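## Task

Take the plates that sit in bays 14, 24, 34 and 44 and put each one into an unoccupied bay chosen from 21, 22, 23, 31, 32 and 33. Every plate or block has to finish lying flat between the corner pieces of its bay, with the cut corner pointing back-left. Small loose items are allowed to end up on the deck.

## Robot and tools

Robot: a single six-joint arm with a two-finger parallel gripper, working over a deck of bays. A bay is named by row then column: bay 23 means row 2, column 3. Looking out from the arm, row 1 is nearest and row 4 farthest; column 1 is on the left and column 4 on the right, and column 4 has raised floors. In scene 1 the layout sheet lists a sealed deep-well block in bay 12 and sealed 96-well plates in 14, 24, 34, 43 and 44, all with the cut corner back-left at the start; every other bay is empty. Only the camera images show where things really are. A part counts as placed only if it stays there on its own, so open the gripper and move away at the end. Brief tugs on a held part or pushes on loose items may happen.

Frame: the scene frame has its origin on the table surface under the arm base, +z up, +y to the left when facing along +x. The base may be slightly tilted. The state line reports end_effector_position (metres) and end_effector_quat_wxyz; this is the point between closed finger pads, less accurate at long reach. Fingers point along the gripper's +z and open along its y. Closed fingertips extend about 33 mm past that point, open ones about 9 mm; closing also pushes the tips about 24 mm farther out, so keep that clearance above surfaces.

Tool execute_actions, argument actions: a list holding at most one item, or empty.
- Empty list: no command, just returns the current state.
- Motion item: {"rows": [[...]], "steps": n}. rows holds 1 to 15 rows; steps is 1 to 15 (default 15), each step 1/30 s. Row k is used on step k; if rows run out the last one repeats.
- Wait item: {"steps": n} with no rows, n up to 300; it returns once n steps have elapsed since the previous result, and your reply time is included in them.
- Optional pictures (true/false) controls whether camera images come back; by default they do.
A refused call sends nothing.

Each row is one flat list of 9 numbers for the single arm, in this order: J1 waist, J2 shoulder, J3 elbow, J4 forearm roll, J5 wrist pitch, J6 wrist roll, then gripper position, gripper force_limit, gripper speed. The six joint values are absolute target angles in radians (same form as the Joint positions line), not offsets. Stated ranges: waist -3.491..3.491, shoulder -3.140..3.140, elbow -1.187..4.328, forearm roll -3.316..3.316, wrist pitch -3.140..3.140, wrist roll -3.927..3.927. A target more than 0.010 rad beyond a range end, and further out than the current angle, is refused; true ends may differ by up to 0.010 rad, and targets past a true end are clipped there, reported as "joint sent to its limit" (possibly for an earlier action). Missing that line does not prove more travel exists.
The last three numbers are scaled -1..1. position: +1 fully open (140 mm), pads touch near -0.8, -1 closes until blocked. force_limit: about 14 N at -1, 60 N at 0, 107 N at +1 (parts up to 40 mm wide). speed: gap changes at roughly 30 mm/s at -1, 140 at 0, 250 at +1.

Motion limits: joint target speeds cap at 2.62 (waist, shoulder), 3.14 (elbow), 3.93 (wrist joints) rad/s, with 0.5 s to accelerate, and joints are timed to arrive together. Targets are kept within 0.805 rad (waist, shoulder), 0.966 (elbow), 1.21 (wrist joints) of measured angles, and scaled back if they would put the gripper over 70 mm from its measured spot. Between calls the arm keeps heading to the last row until it nearly stops or a step is HELD; fingers keep moving.

Result lines: Joint positions and Joint velocities in column order (rad, rad/s). object_status: 0 moving, 1 blocked while opening, 2 blocked while closing (a grip), 3 reached target or pads met (thin item may still be held). To grip, send -1 and look for 2. Stopped fingers hold until the position number changes by 0.01 or more or the object yields; to squeeze harder, raise force_limit and switch position between -1 and -0.98. position_measured is in counts: 3 fully open, 230 pads touching, non-linear. "joint command not followed" means the clearance check altered targets (mounts and posts count as arm). HELD marks steps whose row was not fully sent. Flange force is the estimated outside force on the gripper including held weight; it is noisy, worst after sudden stops, and may read "no reading".

Avoid: contact torque at a joint's load limit (waist, shoulder, elbow 140 N m; wrist joints 35.2 N m, held weight included) or 150 N external force; either halts the arm for 10 s and drops the rest of the call. MOTOR HOT warns of heating from holding loads; an OVER-TEMPERATURE FAULT brakes the arm until cool. Do not drop, slam, shove hard or let anything leave the table. Faster, smoother, lower-effort work is better.

Tool zoom_image: camera (cam_head_left, cam_head_right, cam_high, cam_low, cam_wrist) and region [x0, y0, x1, y1] in that camera's pixels from the top-left, at most 504x504. Image sizes: 896x504 for all except cam_wrist, 616x616 fisheye.

Tool finished_scene: scene, the current scene's number. It ends that scene irreversibly, reports success and gives the next task. Replying without any tool call ends everything.

Each tool is called after "Request:" by a JSON object that holds its "op" and its "data".

## Session

Request:
{"op": "execute_actions", "data": {"actions": []}}

Scene clock: 0.00 s of 9600.00 s.
end_effector_position=(+0.5223, -0.0108, +0.3487) position_measured=3 object_status=3 end_effector_quat_wxyz=(+0.066, +0.897, -0.012, -0.437)
Joint positions: [ 0.262  0.134  0.219  0.003 -1.661  1.305]
Joint velocities: [ 0.002 -0.    -0.    -0.    -0.     0.   ]
Flange force (N, the push that the arm receives, along the gripper's own x y z axes): no reading

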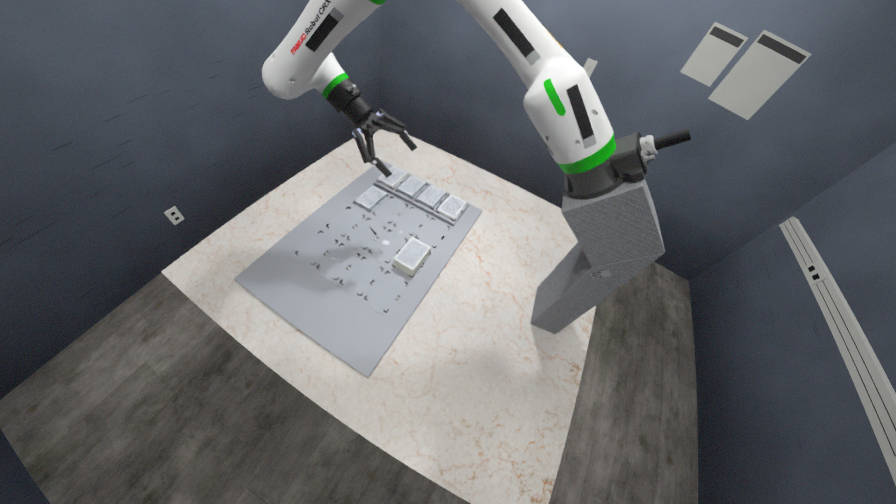

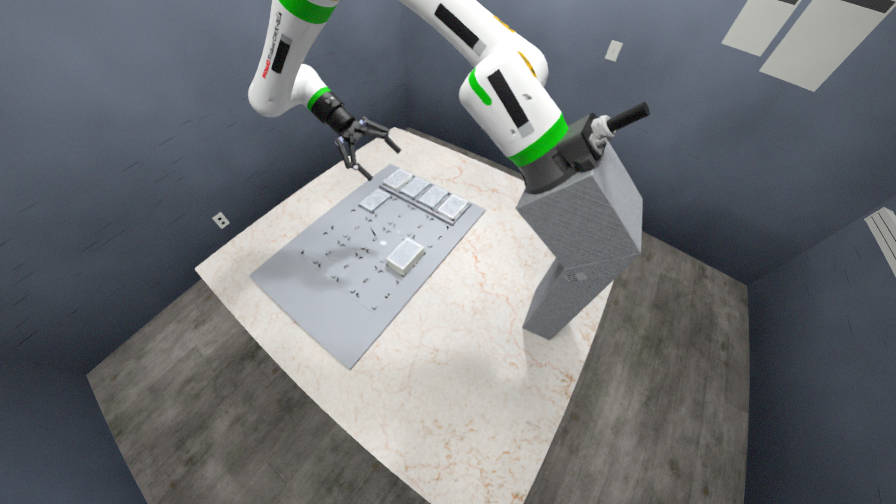

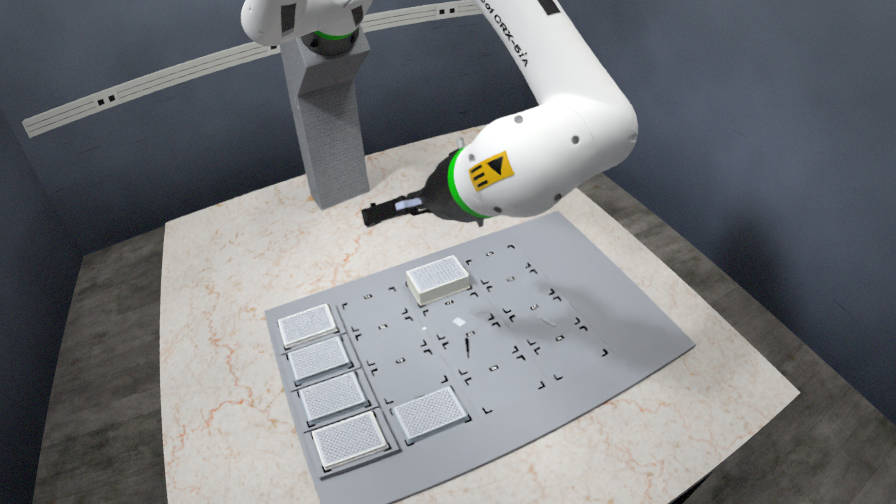

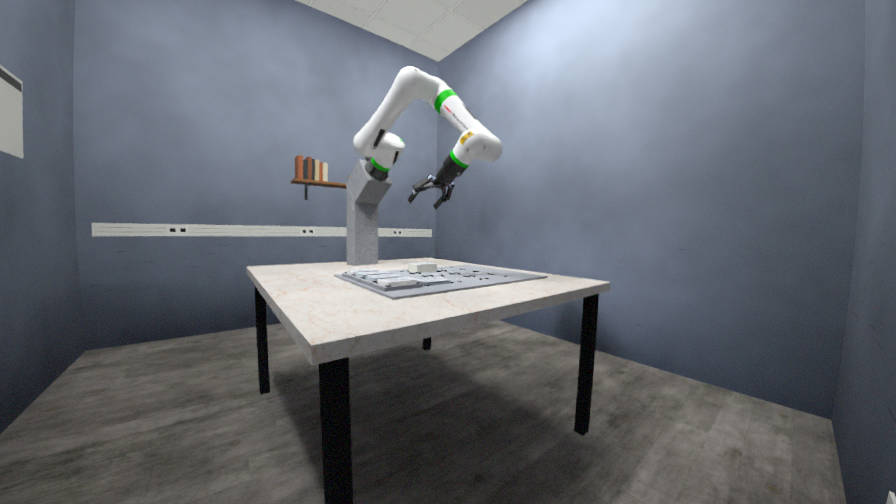

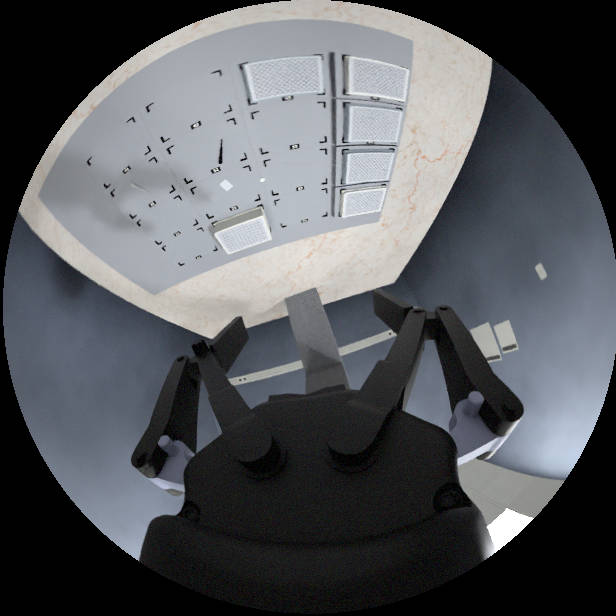

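Request:
{"op": "execute_actions", "data": {"actions": [{"rows":[[0.164,-0.1,-0.2,0,-0.561,1.571,1,0,0]]}], "pictures": false}}

Request:
{"op": "execute_actions", "data": {"actions": [{"steps":40}]}}

Request:
{"op": "zoom_image", "data": {"camera": "cam_wrist", "region": [100,180,500,440]}}

Scene clock: 24.60 s of 9600.00 s.
end_effector_position=(+0.6061, -0.0219, +0.2549) position_measured=3 object_status=3 end_effector_quat_wxyz=(+0.007, +0.982, +0.030, -0.185)
Joint positions: [ 0.203 -0.006 -0.031  0.001 -1.004  1.464]
Joint velocities: [-0.17  -0.404 -0.721 -0.004  1.883  0.458]
Flange force (N, the push that the arm receives, along the gripper's own x y z axes): [-0.5 -1.0 -2.2]
Steps of this call (steps 1 to 90: nothing new was sent; then 21.10 s passed at rest; steps 91 to 105: all 15 steps of this action). Readings (joint positions | what the end effector reports):
91: [0.262 0.134 0.219 0.003 -1.661 1.305] | position_measured=3 object_status=3
92: [0.262 0.133 0.217 0.003 -1.655 1.305] | position_measured=3 object_status=3
94: [0.258 0.126 0.204 0.003 -1.620 1.315] | position_measured=3 object_status=3
98: [0.243 0.088 0.137 0.002 -1.444 1.357] | position_measured=3 object_status=3
105: the state above

Scene clock: 25.93 s of 9600.00 s.
end_effector_position=(+0.6823, -0.0354, +0.2456) position_measured=3 object_status=3 end_effector_quat_wxyz=(-0.002, +0.998, +0.069, -0.001)
Joint positions: [ 0.164 -0.1   -0.2   -0.    -0.561  1.571]
Joint velocities: [-0.     0.    -0.     0.    -0.001  0.   ]
Flange force (N, the push that the arm receives, along the gripper's own x y z axes): [4.1 -0.1 -1.7]
Steps of this call (steps 1 to 30: the robot went on to your last target; steps 31 to 40: nothing new was sent). Readings (joint positions | what the end effector reports):
1: [0.198 -0.019 -0.056 0.001 -0.939 1.479] | position_measured=3 object_status=3
2: [0.192 -0.033 -0.080 0.001 -0.875 1.495] | position_measured=3 object_status=3
4: [0.181 -0.059 -0.126 0.001 -0.755 1.524] | position_measured=3 object_status=3
8: [0.167 -0.093 -0.187 0.000 -0.596 1.562] | position_measured=3 object_status=3
40: the state above
The arm was judged still, so your last target was given up. Only a new action makes it travel on or press farther. Fingers that are still opening or closing keep moving.

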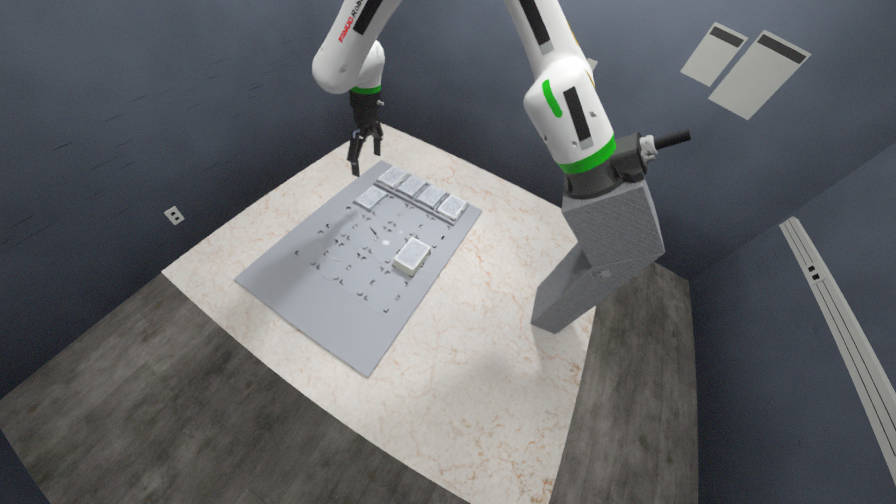

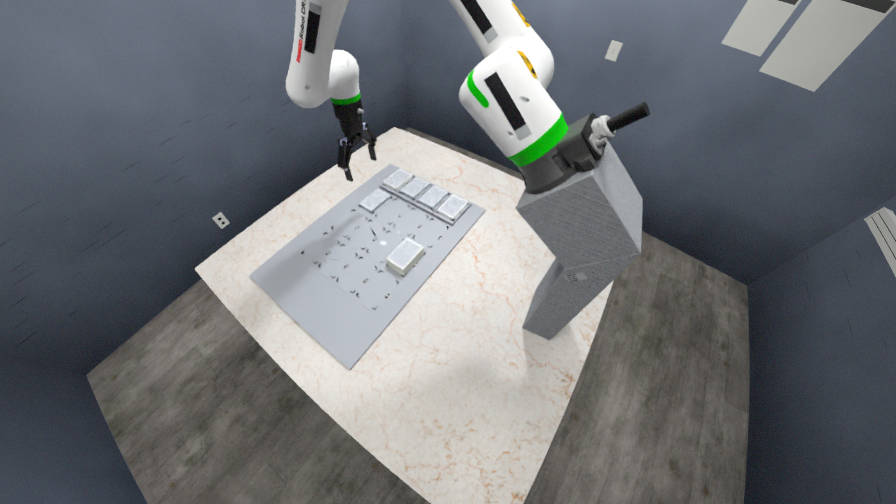

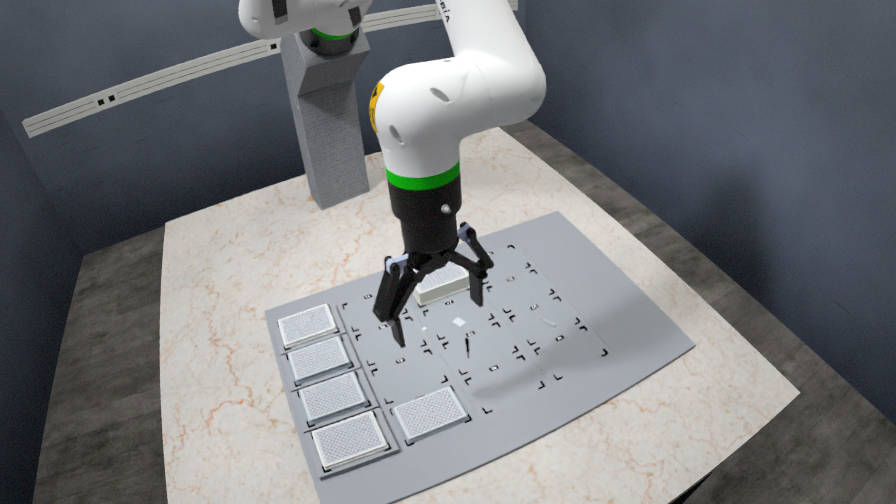

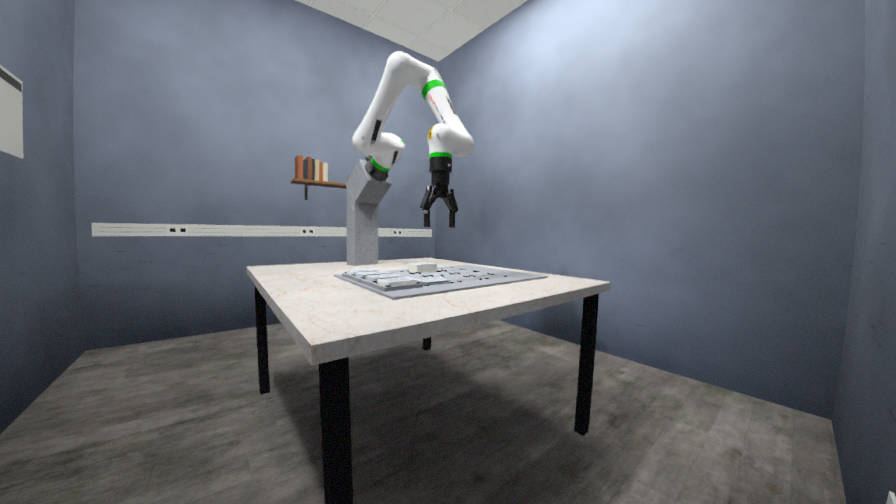

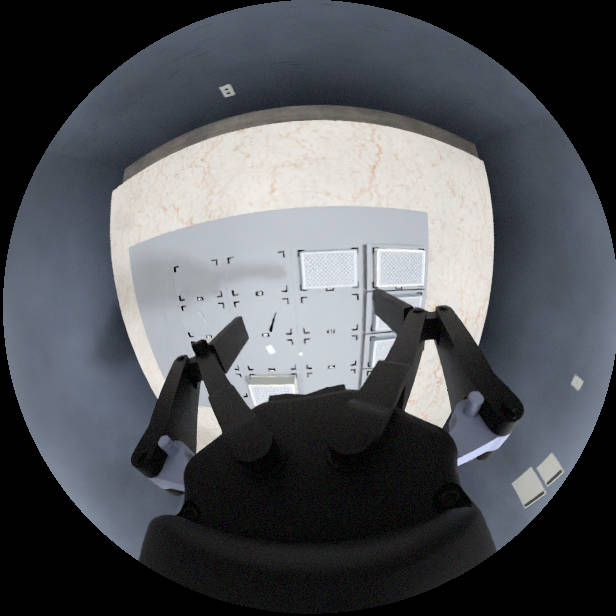

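Region (100, 180, 500, 440) of cam_wrist's 616x616 image, scaled by 1.260, with more detail than that image has; it fills the top 328 rows of this view, and the rest is white.

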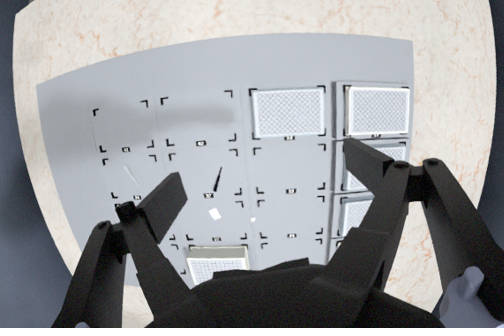

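Request:
{"op": "zoom_image", "data": {"camera": "cam_high", "region": [370,270,590,400]}}

Request:
{"op": "zoom_image", "data": {"camera": "cam_wrist", "region": [230,280,370,390]}}

Request:
{"op": "zoom_image", "data": {"camera": "cam_high", "region": [270,300,480,490]}}

Region (370, 270, 590, 400) of cam_high's 896x504 image, scaled by 2.291, with more detail than that image has; it fills the top 298 rows of this view, and the rest is white.

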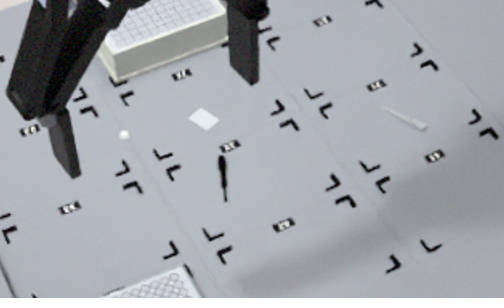

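Region (230, 280, 370, 390) of cam_wrist's 616x616 image, scaled by 3.600, with more detail than that image has; it fills the top 396 rows of this view, and the rest is white.

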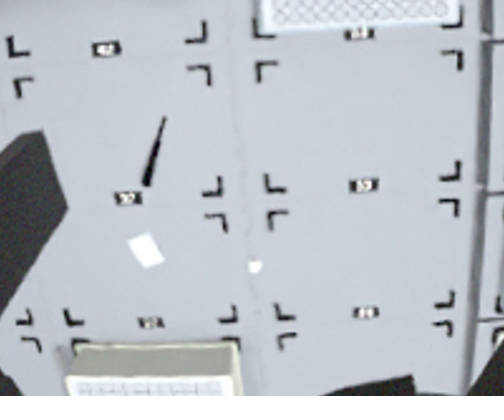

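Region (270, 300, 480, 490) of cam_high's 896x504 image, scaled by 2.400, with more detail than that image has; it fills the top 456 rows of this view, and the rest is white.

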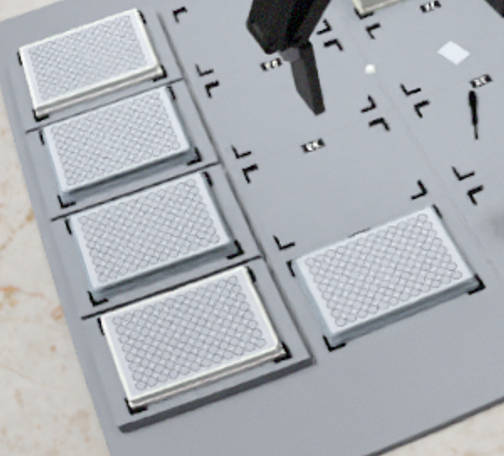

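Request:
{"op": "execute_actions", "data": {"actions": [{"rows":[[-0.274,0.4,0.336,-0.532,-0.717,0.558,0.45,0,0]]}], "pictures": false}}

Request:
{"op": "execute_actions", "data": {"actions": [{"steps":30}]}}

Scene clock: 78.50 s of 9600.00 s.
end_effector_position=(+0.7003, -0.1453, +0.1735) position_measured=72 object_status=0 end_effector_quat_wxyz=(+0.011, +0.921, -0.390, -0.013)
Joint positions: [-0.074  0.172  0.091 -0.289 -0.646  1.02 ]
Joint velocities: [-0.603  0.687  0.735 -0.726 -0.214 -1.386]
Flange force (N, the push that the arm receives, along the gripper's own x y z axes): [1.2 -2.5 -2.5]
Steps of this call (steps 1 to 90: nothing new was sent; then 49.07 s passed at rest; steps 91 to 105: all 15 steps of this action). Readings (joint positions | what the end effector reports):
91: [0.164 -0.100 -0.200 -0.000 -0.561 1.571] | position_measured=3 object_status=0
92: [0.162 -0.098 -0.198 -0.003 -0.561 1.566] | position_measured=7 object_status=0
94: [0.146 -0.080 -0.178 -0.022 -0.567 1.530] | position_measured=22 object_status=0
98: [0.072 0.005 -0.088 -0.111 -0.594 1.359] | position_measured=53 object_status=0
105: the state above

Scene clock: 79.50 s of 9600.00 s.
end_effector_position=(+0.7070, -0.2535, +0.1200) position_measured=72 object_status=3 end_effector_quat_wxyz=(-0.001, +0.706, -0.708, -0.002)
Joint positions: [-0.274  0.4    0.336 -0.532 -0.717  0.558]
Joint velocities: [-0.    -0.    -0.     0.001  0.     0.001]
Flange force (N, the push that the arm receives, along the gripper's own x y z axes): [2.4 0.7 -2.9]
Steps of this call (steps 1 to 30: the robot went on to your last target). Readings (joint positions | what the end effector reports):
1: [-0.095 0.195 0.116 -0.314 -0.653 0.973] | position_measured=72 object_status=0
2: [-0.115 0.218 0.141 -0.339 -0.660 0.926] | position_measured=72 object_status=3
4: [-0.155 0.264 0.190 -0.387 -0.675 0.834] | position_measured=72 object_status=3
8: [-0.231 0.351 0.283 -0.480 -0.702 0.658] | position_measured=72 object_status=3
30: the state above
The arm was judged still, so your last target was given up. Only a new action makes it travel on or press farther. Fingers that are still opening or closing keep moving.

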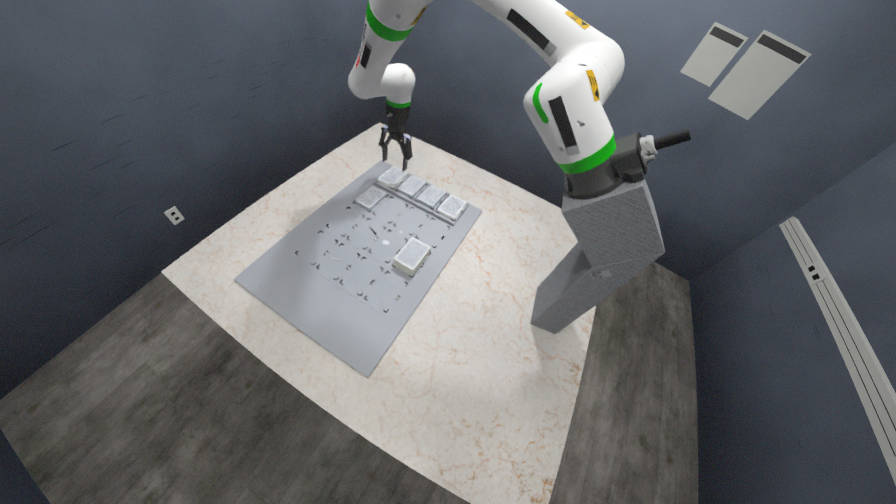

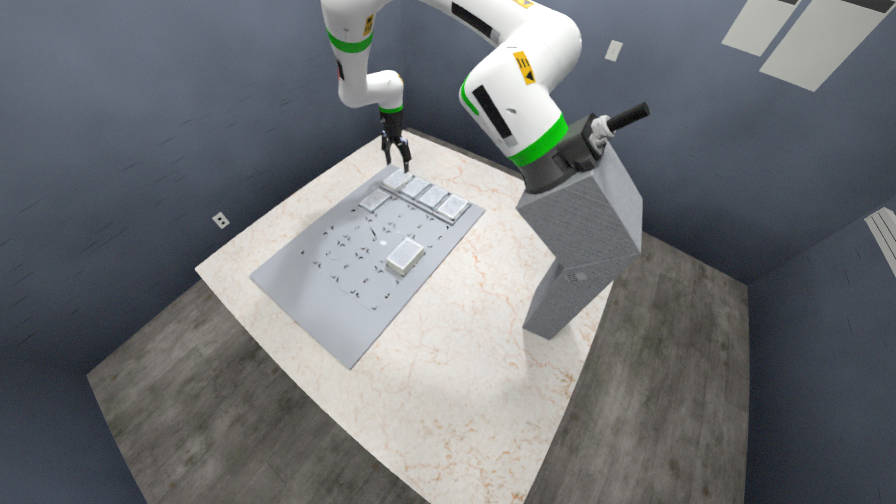

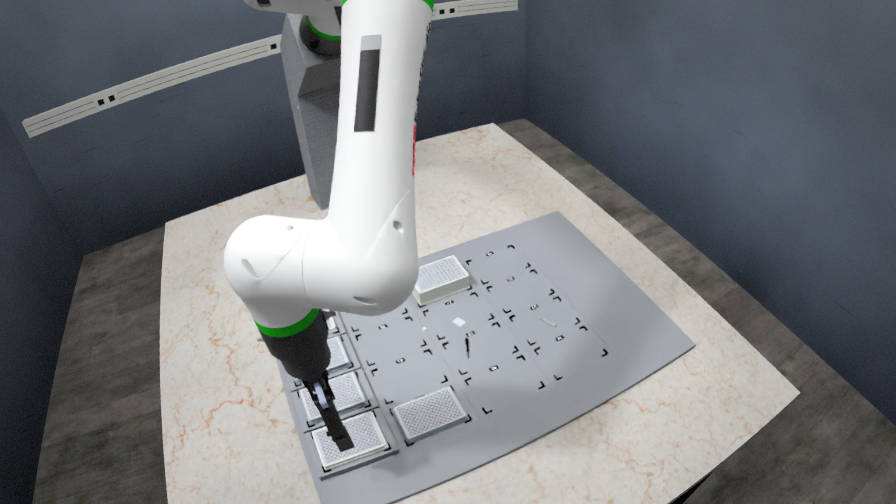

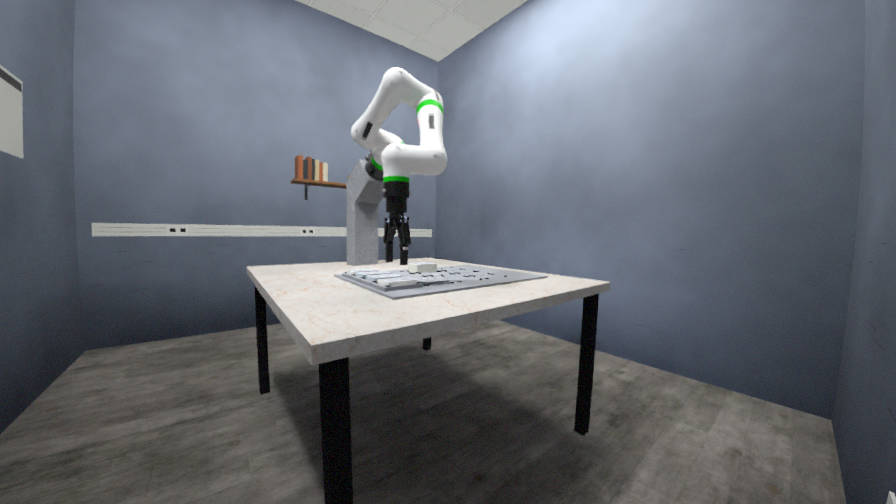

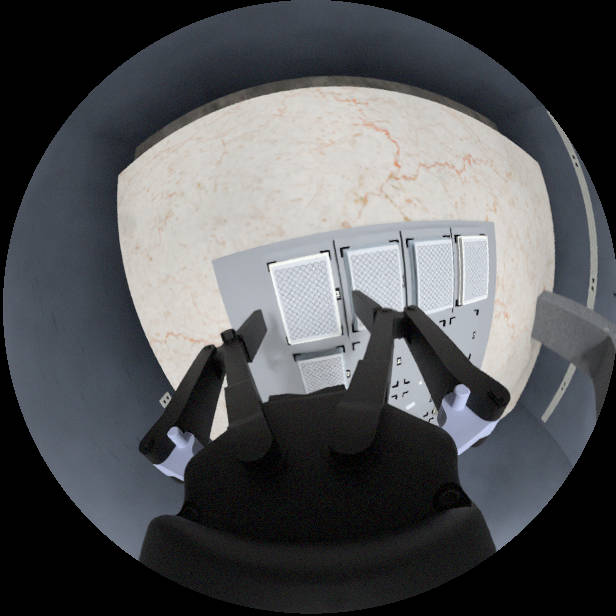

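Request:
{"op": "execute_actions", "data": {"actions": [{"rows":[[-0.2344,0.4924,0.3963,-0.514,-0.6694,0.531,0.42,0,0]]}]}}

Request:
{"op": "zoom_image", "data": {"camera": "cam_wrist", "region": [230,230,400,400]}}

Request:
{"op": "zoom_image", "data": {"camera": "cam_low", "region": [340,230,460,310]}}

Scene clock: 89.23 s of 9600.00 s.
end_effector_position=(+0.7097, -0.2466, +0.0701) position_measured=76 object_status=3 end_effector_quat_wxyz=(-0.001, +0.707, -0.708, -0.002)
Joint positions: [-0.234  0.492  0.396 -0.514 -0.669  0.531]
Joint velocities: [ 0.003  0.002  0.    -0.     0.    -0.001]
Flange force (N, the push that the arm receives, along the gripper's own x y z axes): [5.9 -3.2 0.9]
Steps of this call (steps 1 to 90: nothing new was sent; then 6.23 s passed at rest; steps 91 to 105: all 15 steps of this action). Readings (joint positions | what the end effector reports):
91: [-0.274 0.400 0.336 -0.532 -0.717 0.558] | position_measured=72 object_status=0
92: [-0.273 0.403 0.339 -0.532 -0.716 0.557] | position_measured=74 object_status=0
94: [-0.263 0.427 0.354 -0.527 -0.703 0.550] | position_measured=76 object_status=0
98: [-0.236 0.488 0.393 -0.515 -0.672 0.532] | position_measured=76 object_status=3
105: the state above

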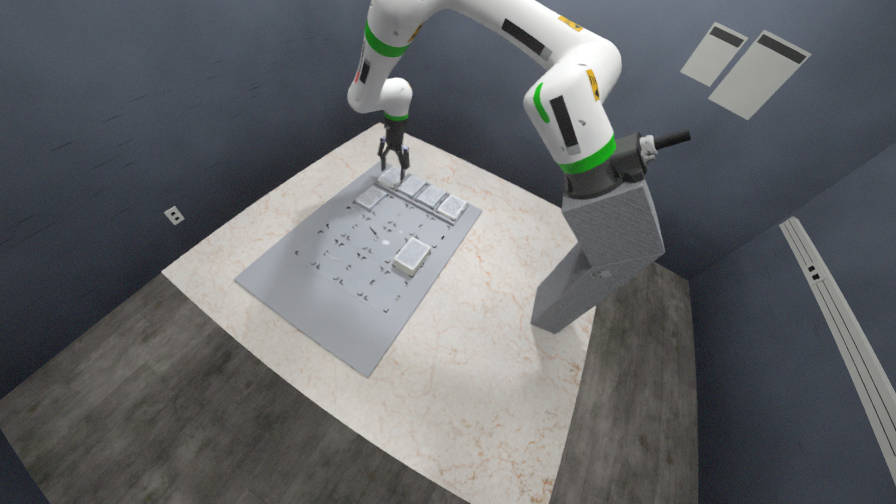

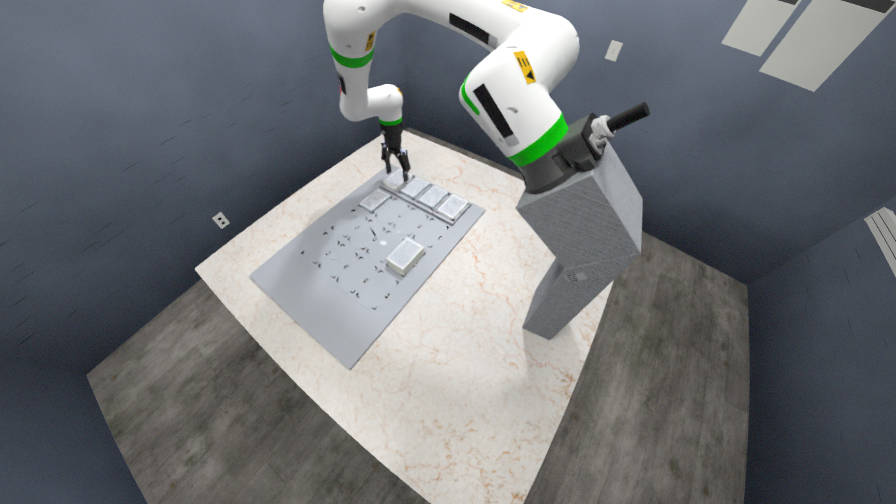

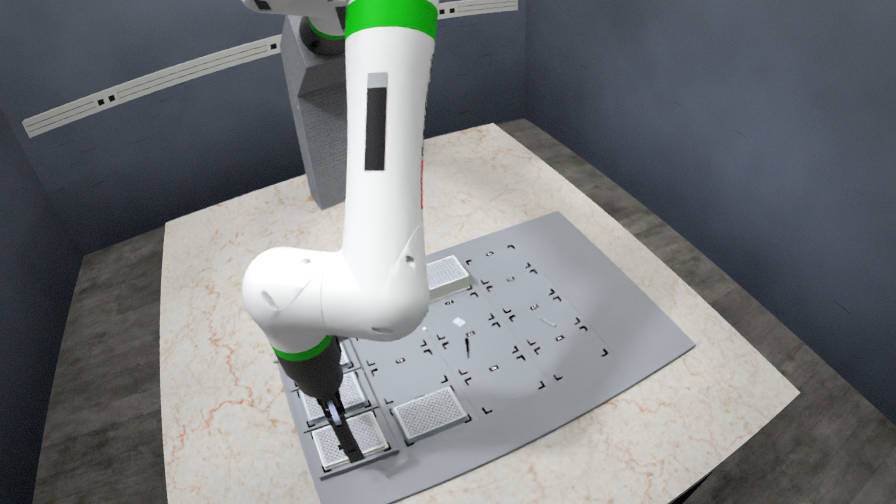

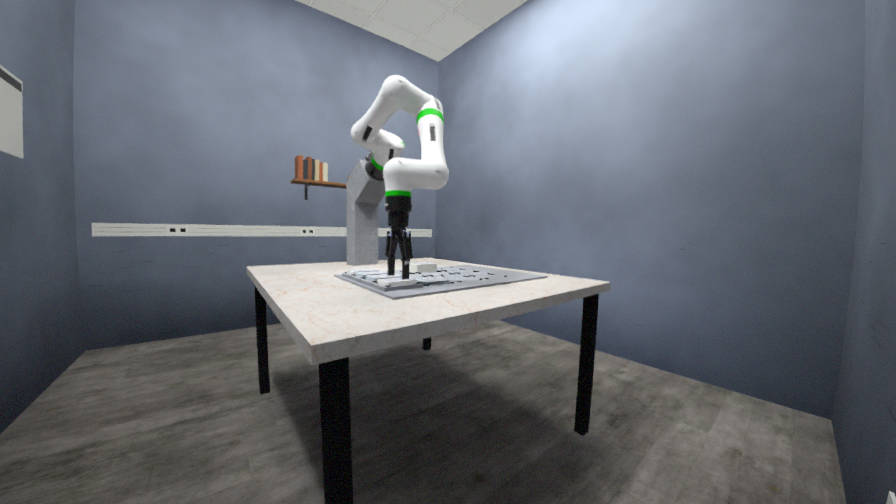

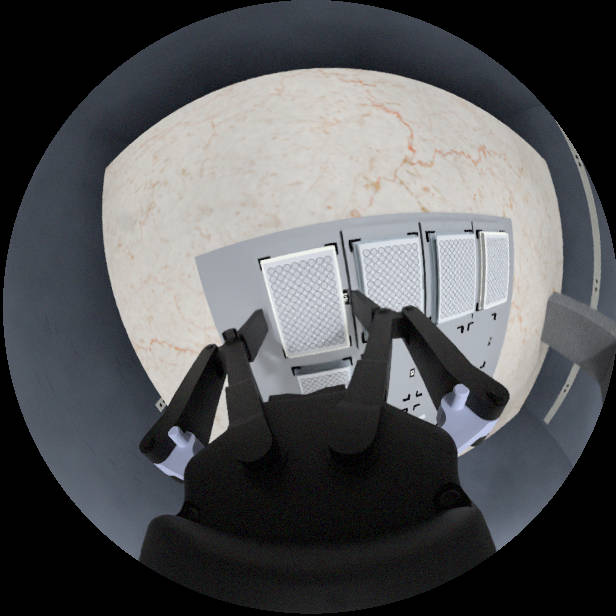

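Region (230, 230, 400, 400) of cam_wrist's 616x616 image, scaled by 2.965, with more detail than that image has.

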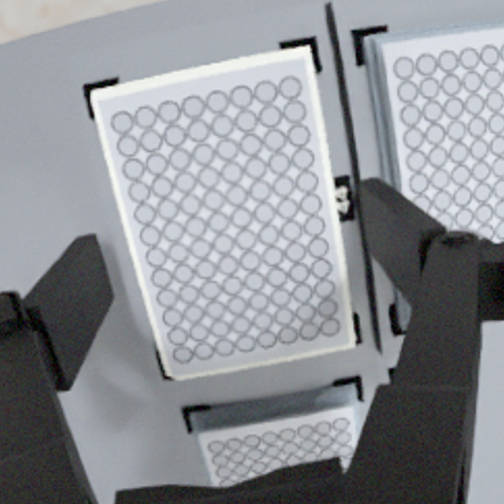

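Region (340, 230, 460, 310) of cam_low's 896x504 image, scaled by 4.200, with more detail than that image has.

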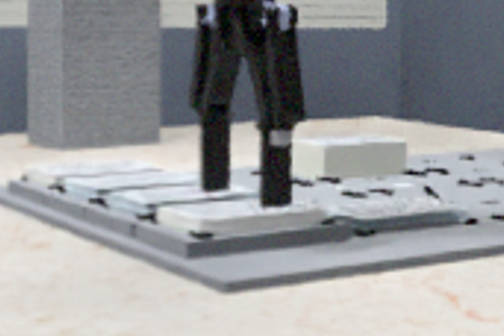

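Request:
{"op": "execute_actions", "data": {"actions": [{"rows":[[-0.232,0.503,0.404,-0.513,-0.666,0.53,0.36,-0.5,0],[-0.232,0.503,0.404,-0.513,-0.666,0.53,0.36,-0.5,0],[-0.232,0.503,0.404,-0.513,-0.666,0.53,0.36,-0.5,0],[-0.227,0.5233,0.4198,-0.511,-0.6594,0.5264,0.36,-0.5,0]]}]}}

Request:
{"op": "zoom_image", "data": {"camera": "cam_wrist", "region": [230,230,400,400]}}

Request:
{"op": "zoom_image", "data": {"camera": "cam_low", "region": [370,260,430,300]}}

Scene clock: 102.23 s of 9600.00 s.
end_effector_position=(+0.7099, -0.2466, +0.0550) position_measured=84 object_status=3 end_effector_quat_wxyz=(-0.001, +0.707, -0.707, -0.002)
Joint positions: [-0.227  0.523  0.42  -0.511 -0.659  0.526]
Joint velocities: [-0.     0.001  0.    -0.     0.    -0.   ]
Flange force (N, the push that the arm receives, along the gripper's own x y z axes): [2.0 0.1 -3.0]
Steps of this call (steps 1 to 15: the robot went on to your last target; steps 16 to 90: nothing new was sent; then 9.50 s passed at rest; steps 91 to 105: all 15 steps of this action). Readings (joint positions | what the end effector reports):
91: [-0.234 0.493 0.396 -0.514 -0.669 0.531] | position_measured=76 object_status=0
92: [-0.234 0.495 0.399 -0.514 -0.668 0.531] | position_measured=80 object_status=0
94: [-0.232 0.502 0.403 -0.514 -0.667 0.530] | position_measured=84 object_status=0
98: [-0.227 0.521 0.418 -0.511 -0.660 0.527] | position_measured=84 object_status=0
105: the state above

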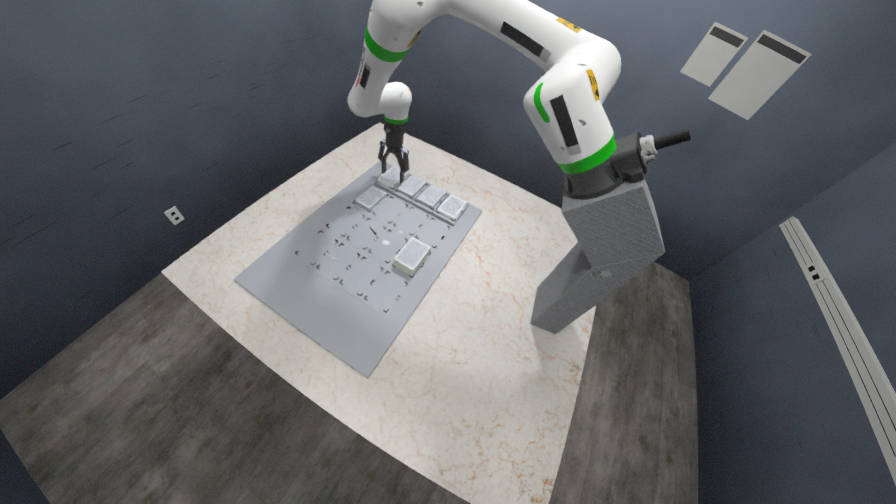

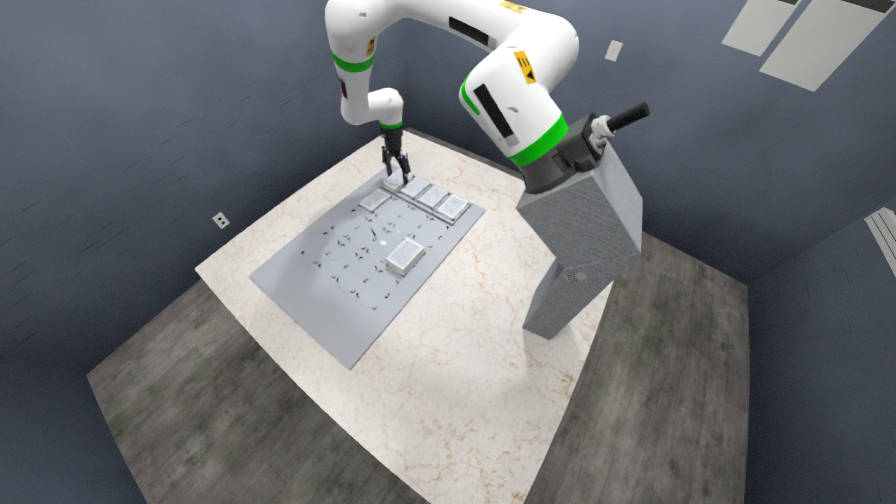

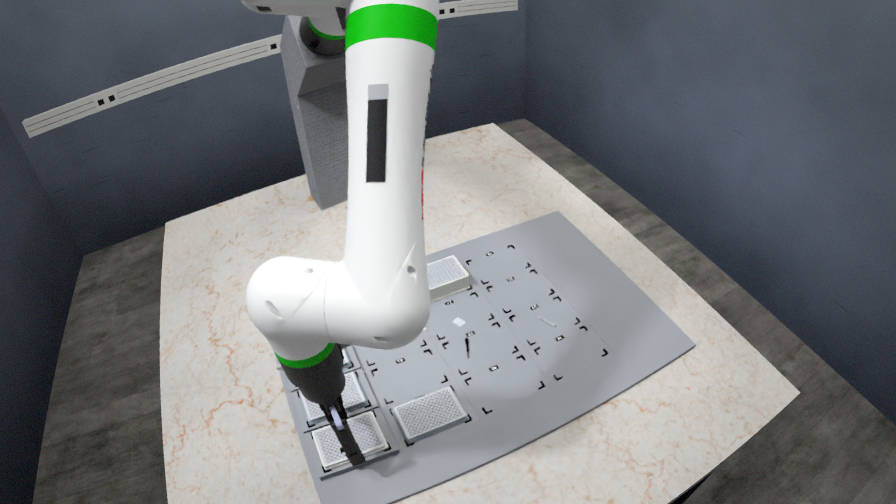

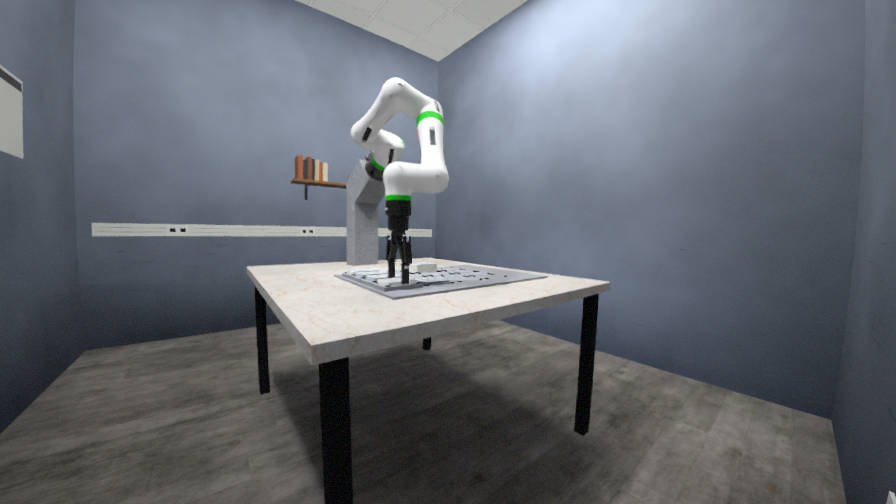

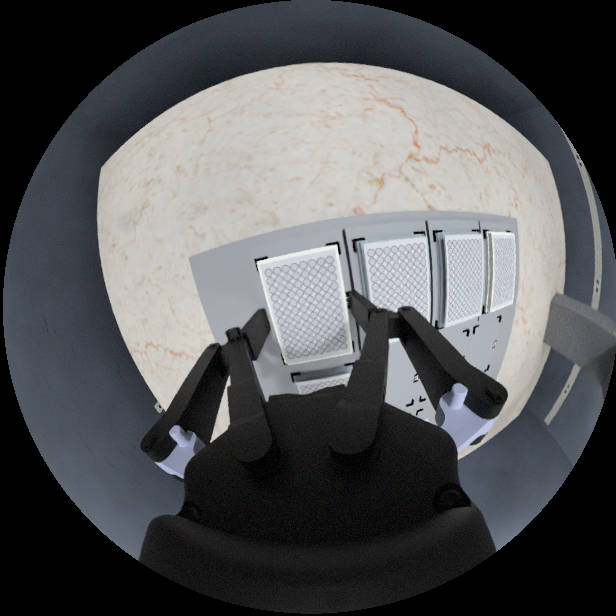

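Region (230, 230, 400, 400) of cam_wrist's 616x616 image, scaled by 2.965, with more detail than that image has.

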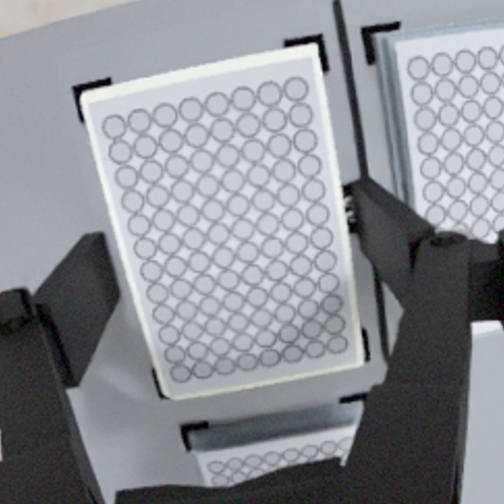

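Region (370, 260, 430, 300) of cam_low's 896x504 image, scaled by 8.400, with more detail than that image has.

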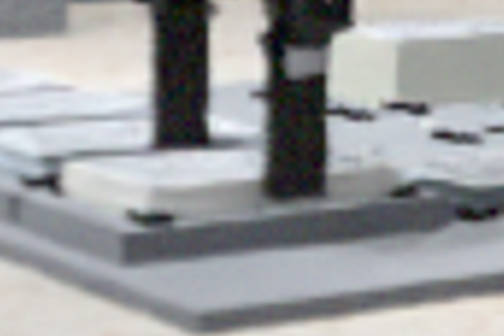

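Request:
{"op": "execute_actions", "data": {"actions": [{"rows":[[-0.227,0.5233,0.4198,-0.511,-0.6594,0.5264,-1,-0.2,-0.6]]}], "pictures": false}}

Scene clock: 107.23 s of 9600.00 s.
end_effector_position=(+0.7099, -0.2467, +0.0550) position_measured=106 object_status=2 end_effector_quat_wxyz=(-0.001, +0.707, -0.707, -0.002)
Joint positions: [-0.227  0.523  0.42  -0.511 -0.659  0.526]
Joint velocities: [ 0.001 -0.     0.     0.     0.001  0.   ]
Flange force (N, the push that the arm receives, along the gripper's own x y z axes): [-3.5 7.8 -35.3]
Steps of this call (steps 1 to 15: the robot went on to your last target; steps 16 to 90: nothing new was sent; then 1.50 s passed at rest; steps 91 to 105: all 15 steps of this action). Readings (joint positions | what the end effector reports):
91: [-0.227 0.523 0.420 -0.511 -0.659 0.526] | position_measured=84 object_status=0
92: [-0.227 0.523 0.420 -0.511 -0.659 0.526] | position_measured=86 object_status=0
94: [-0.227 0.523 0.420 -0.511 -0.659 0.526] | position_measured=94 object_status=0
98: [-0.227 0.523 0.420 -0.511 -0.659 0.526] | position_measured=106 object_status=0
105: the state above


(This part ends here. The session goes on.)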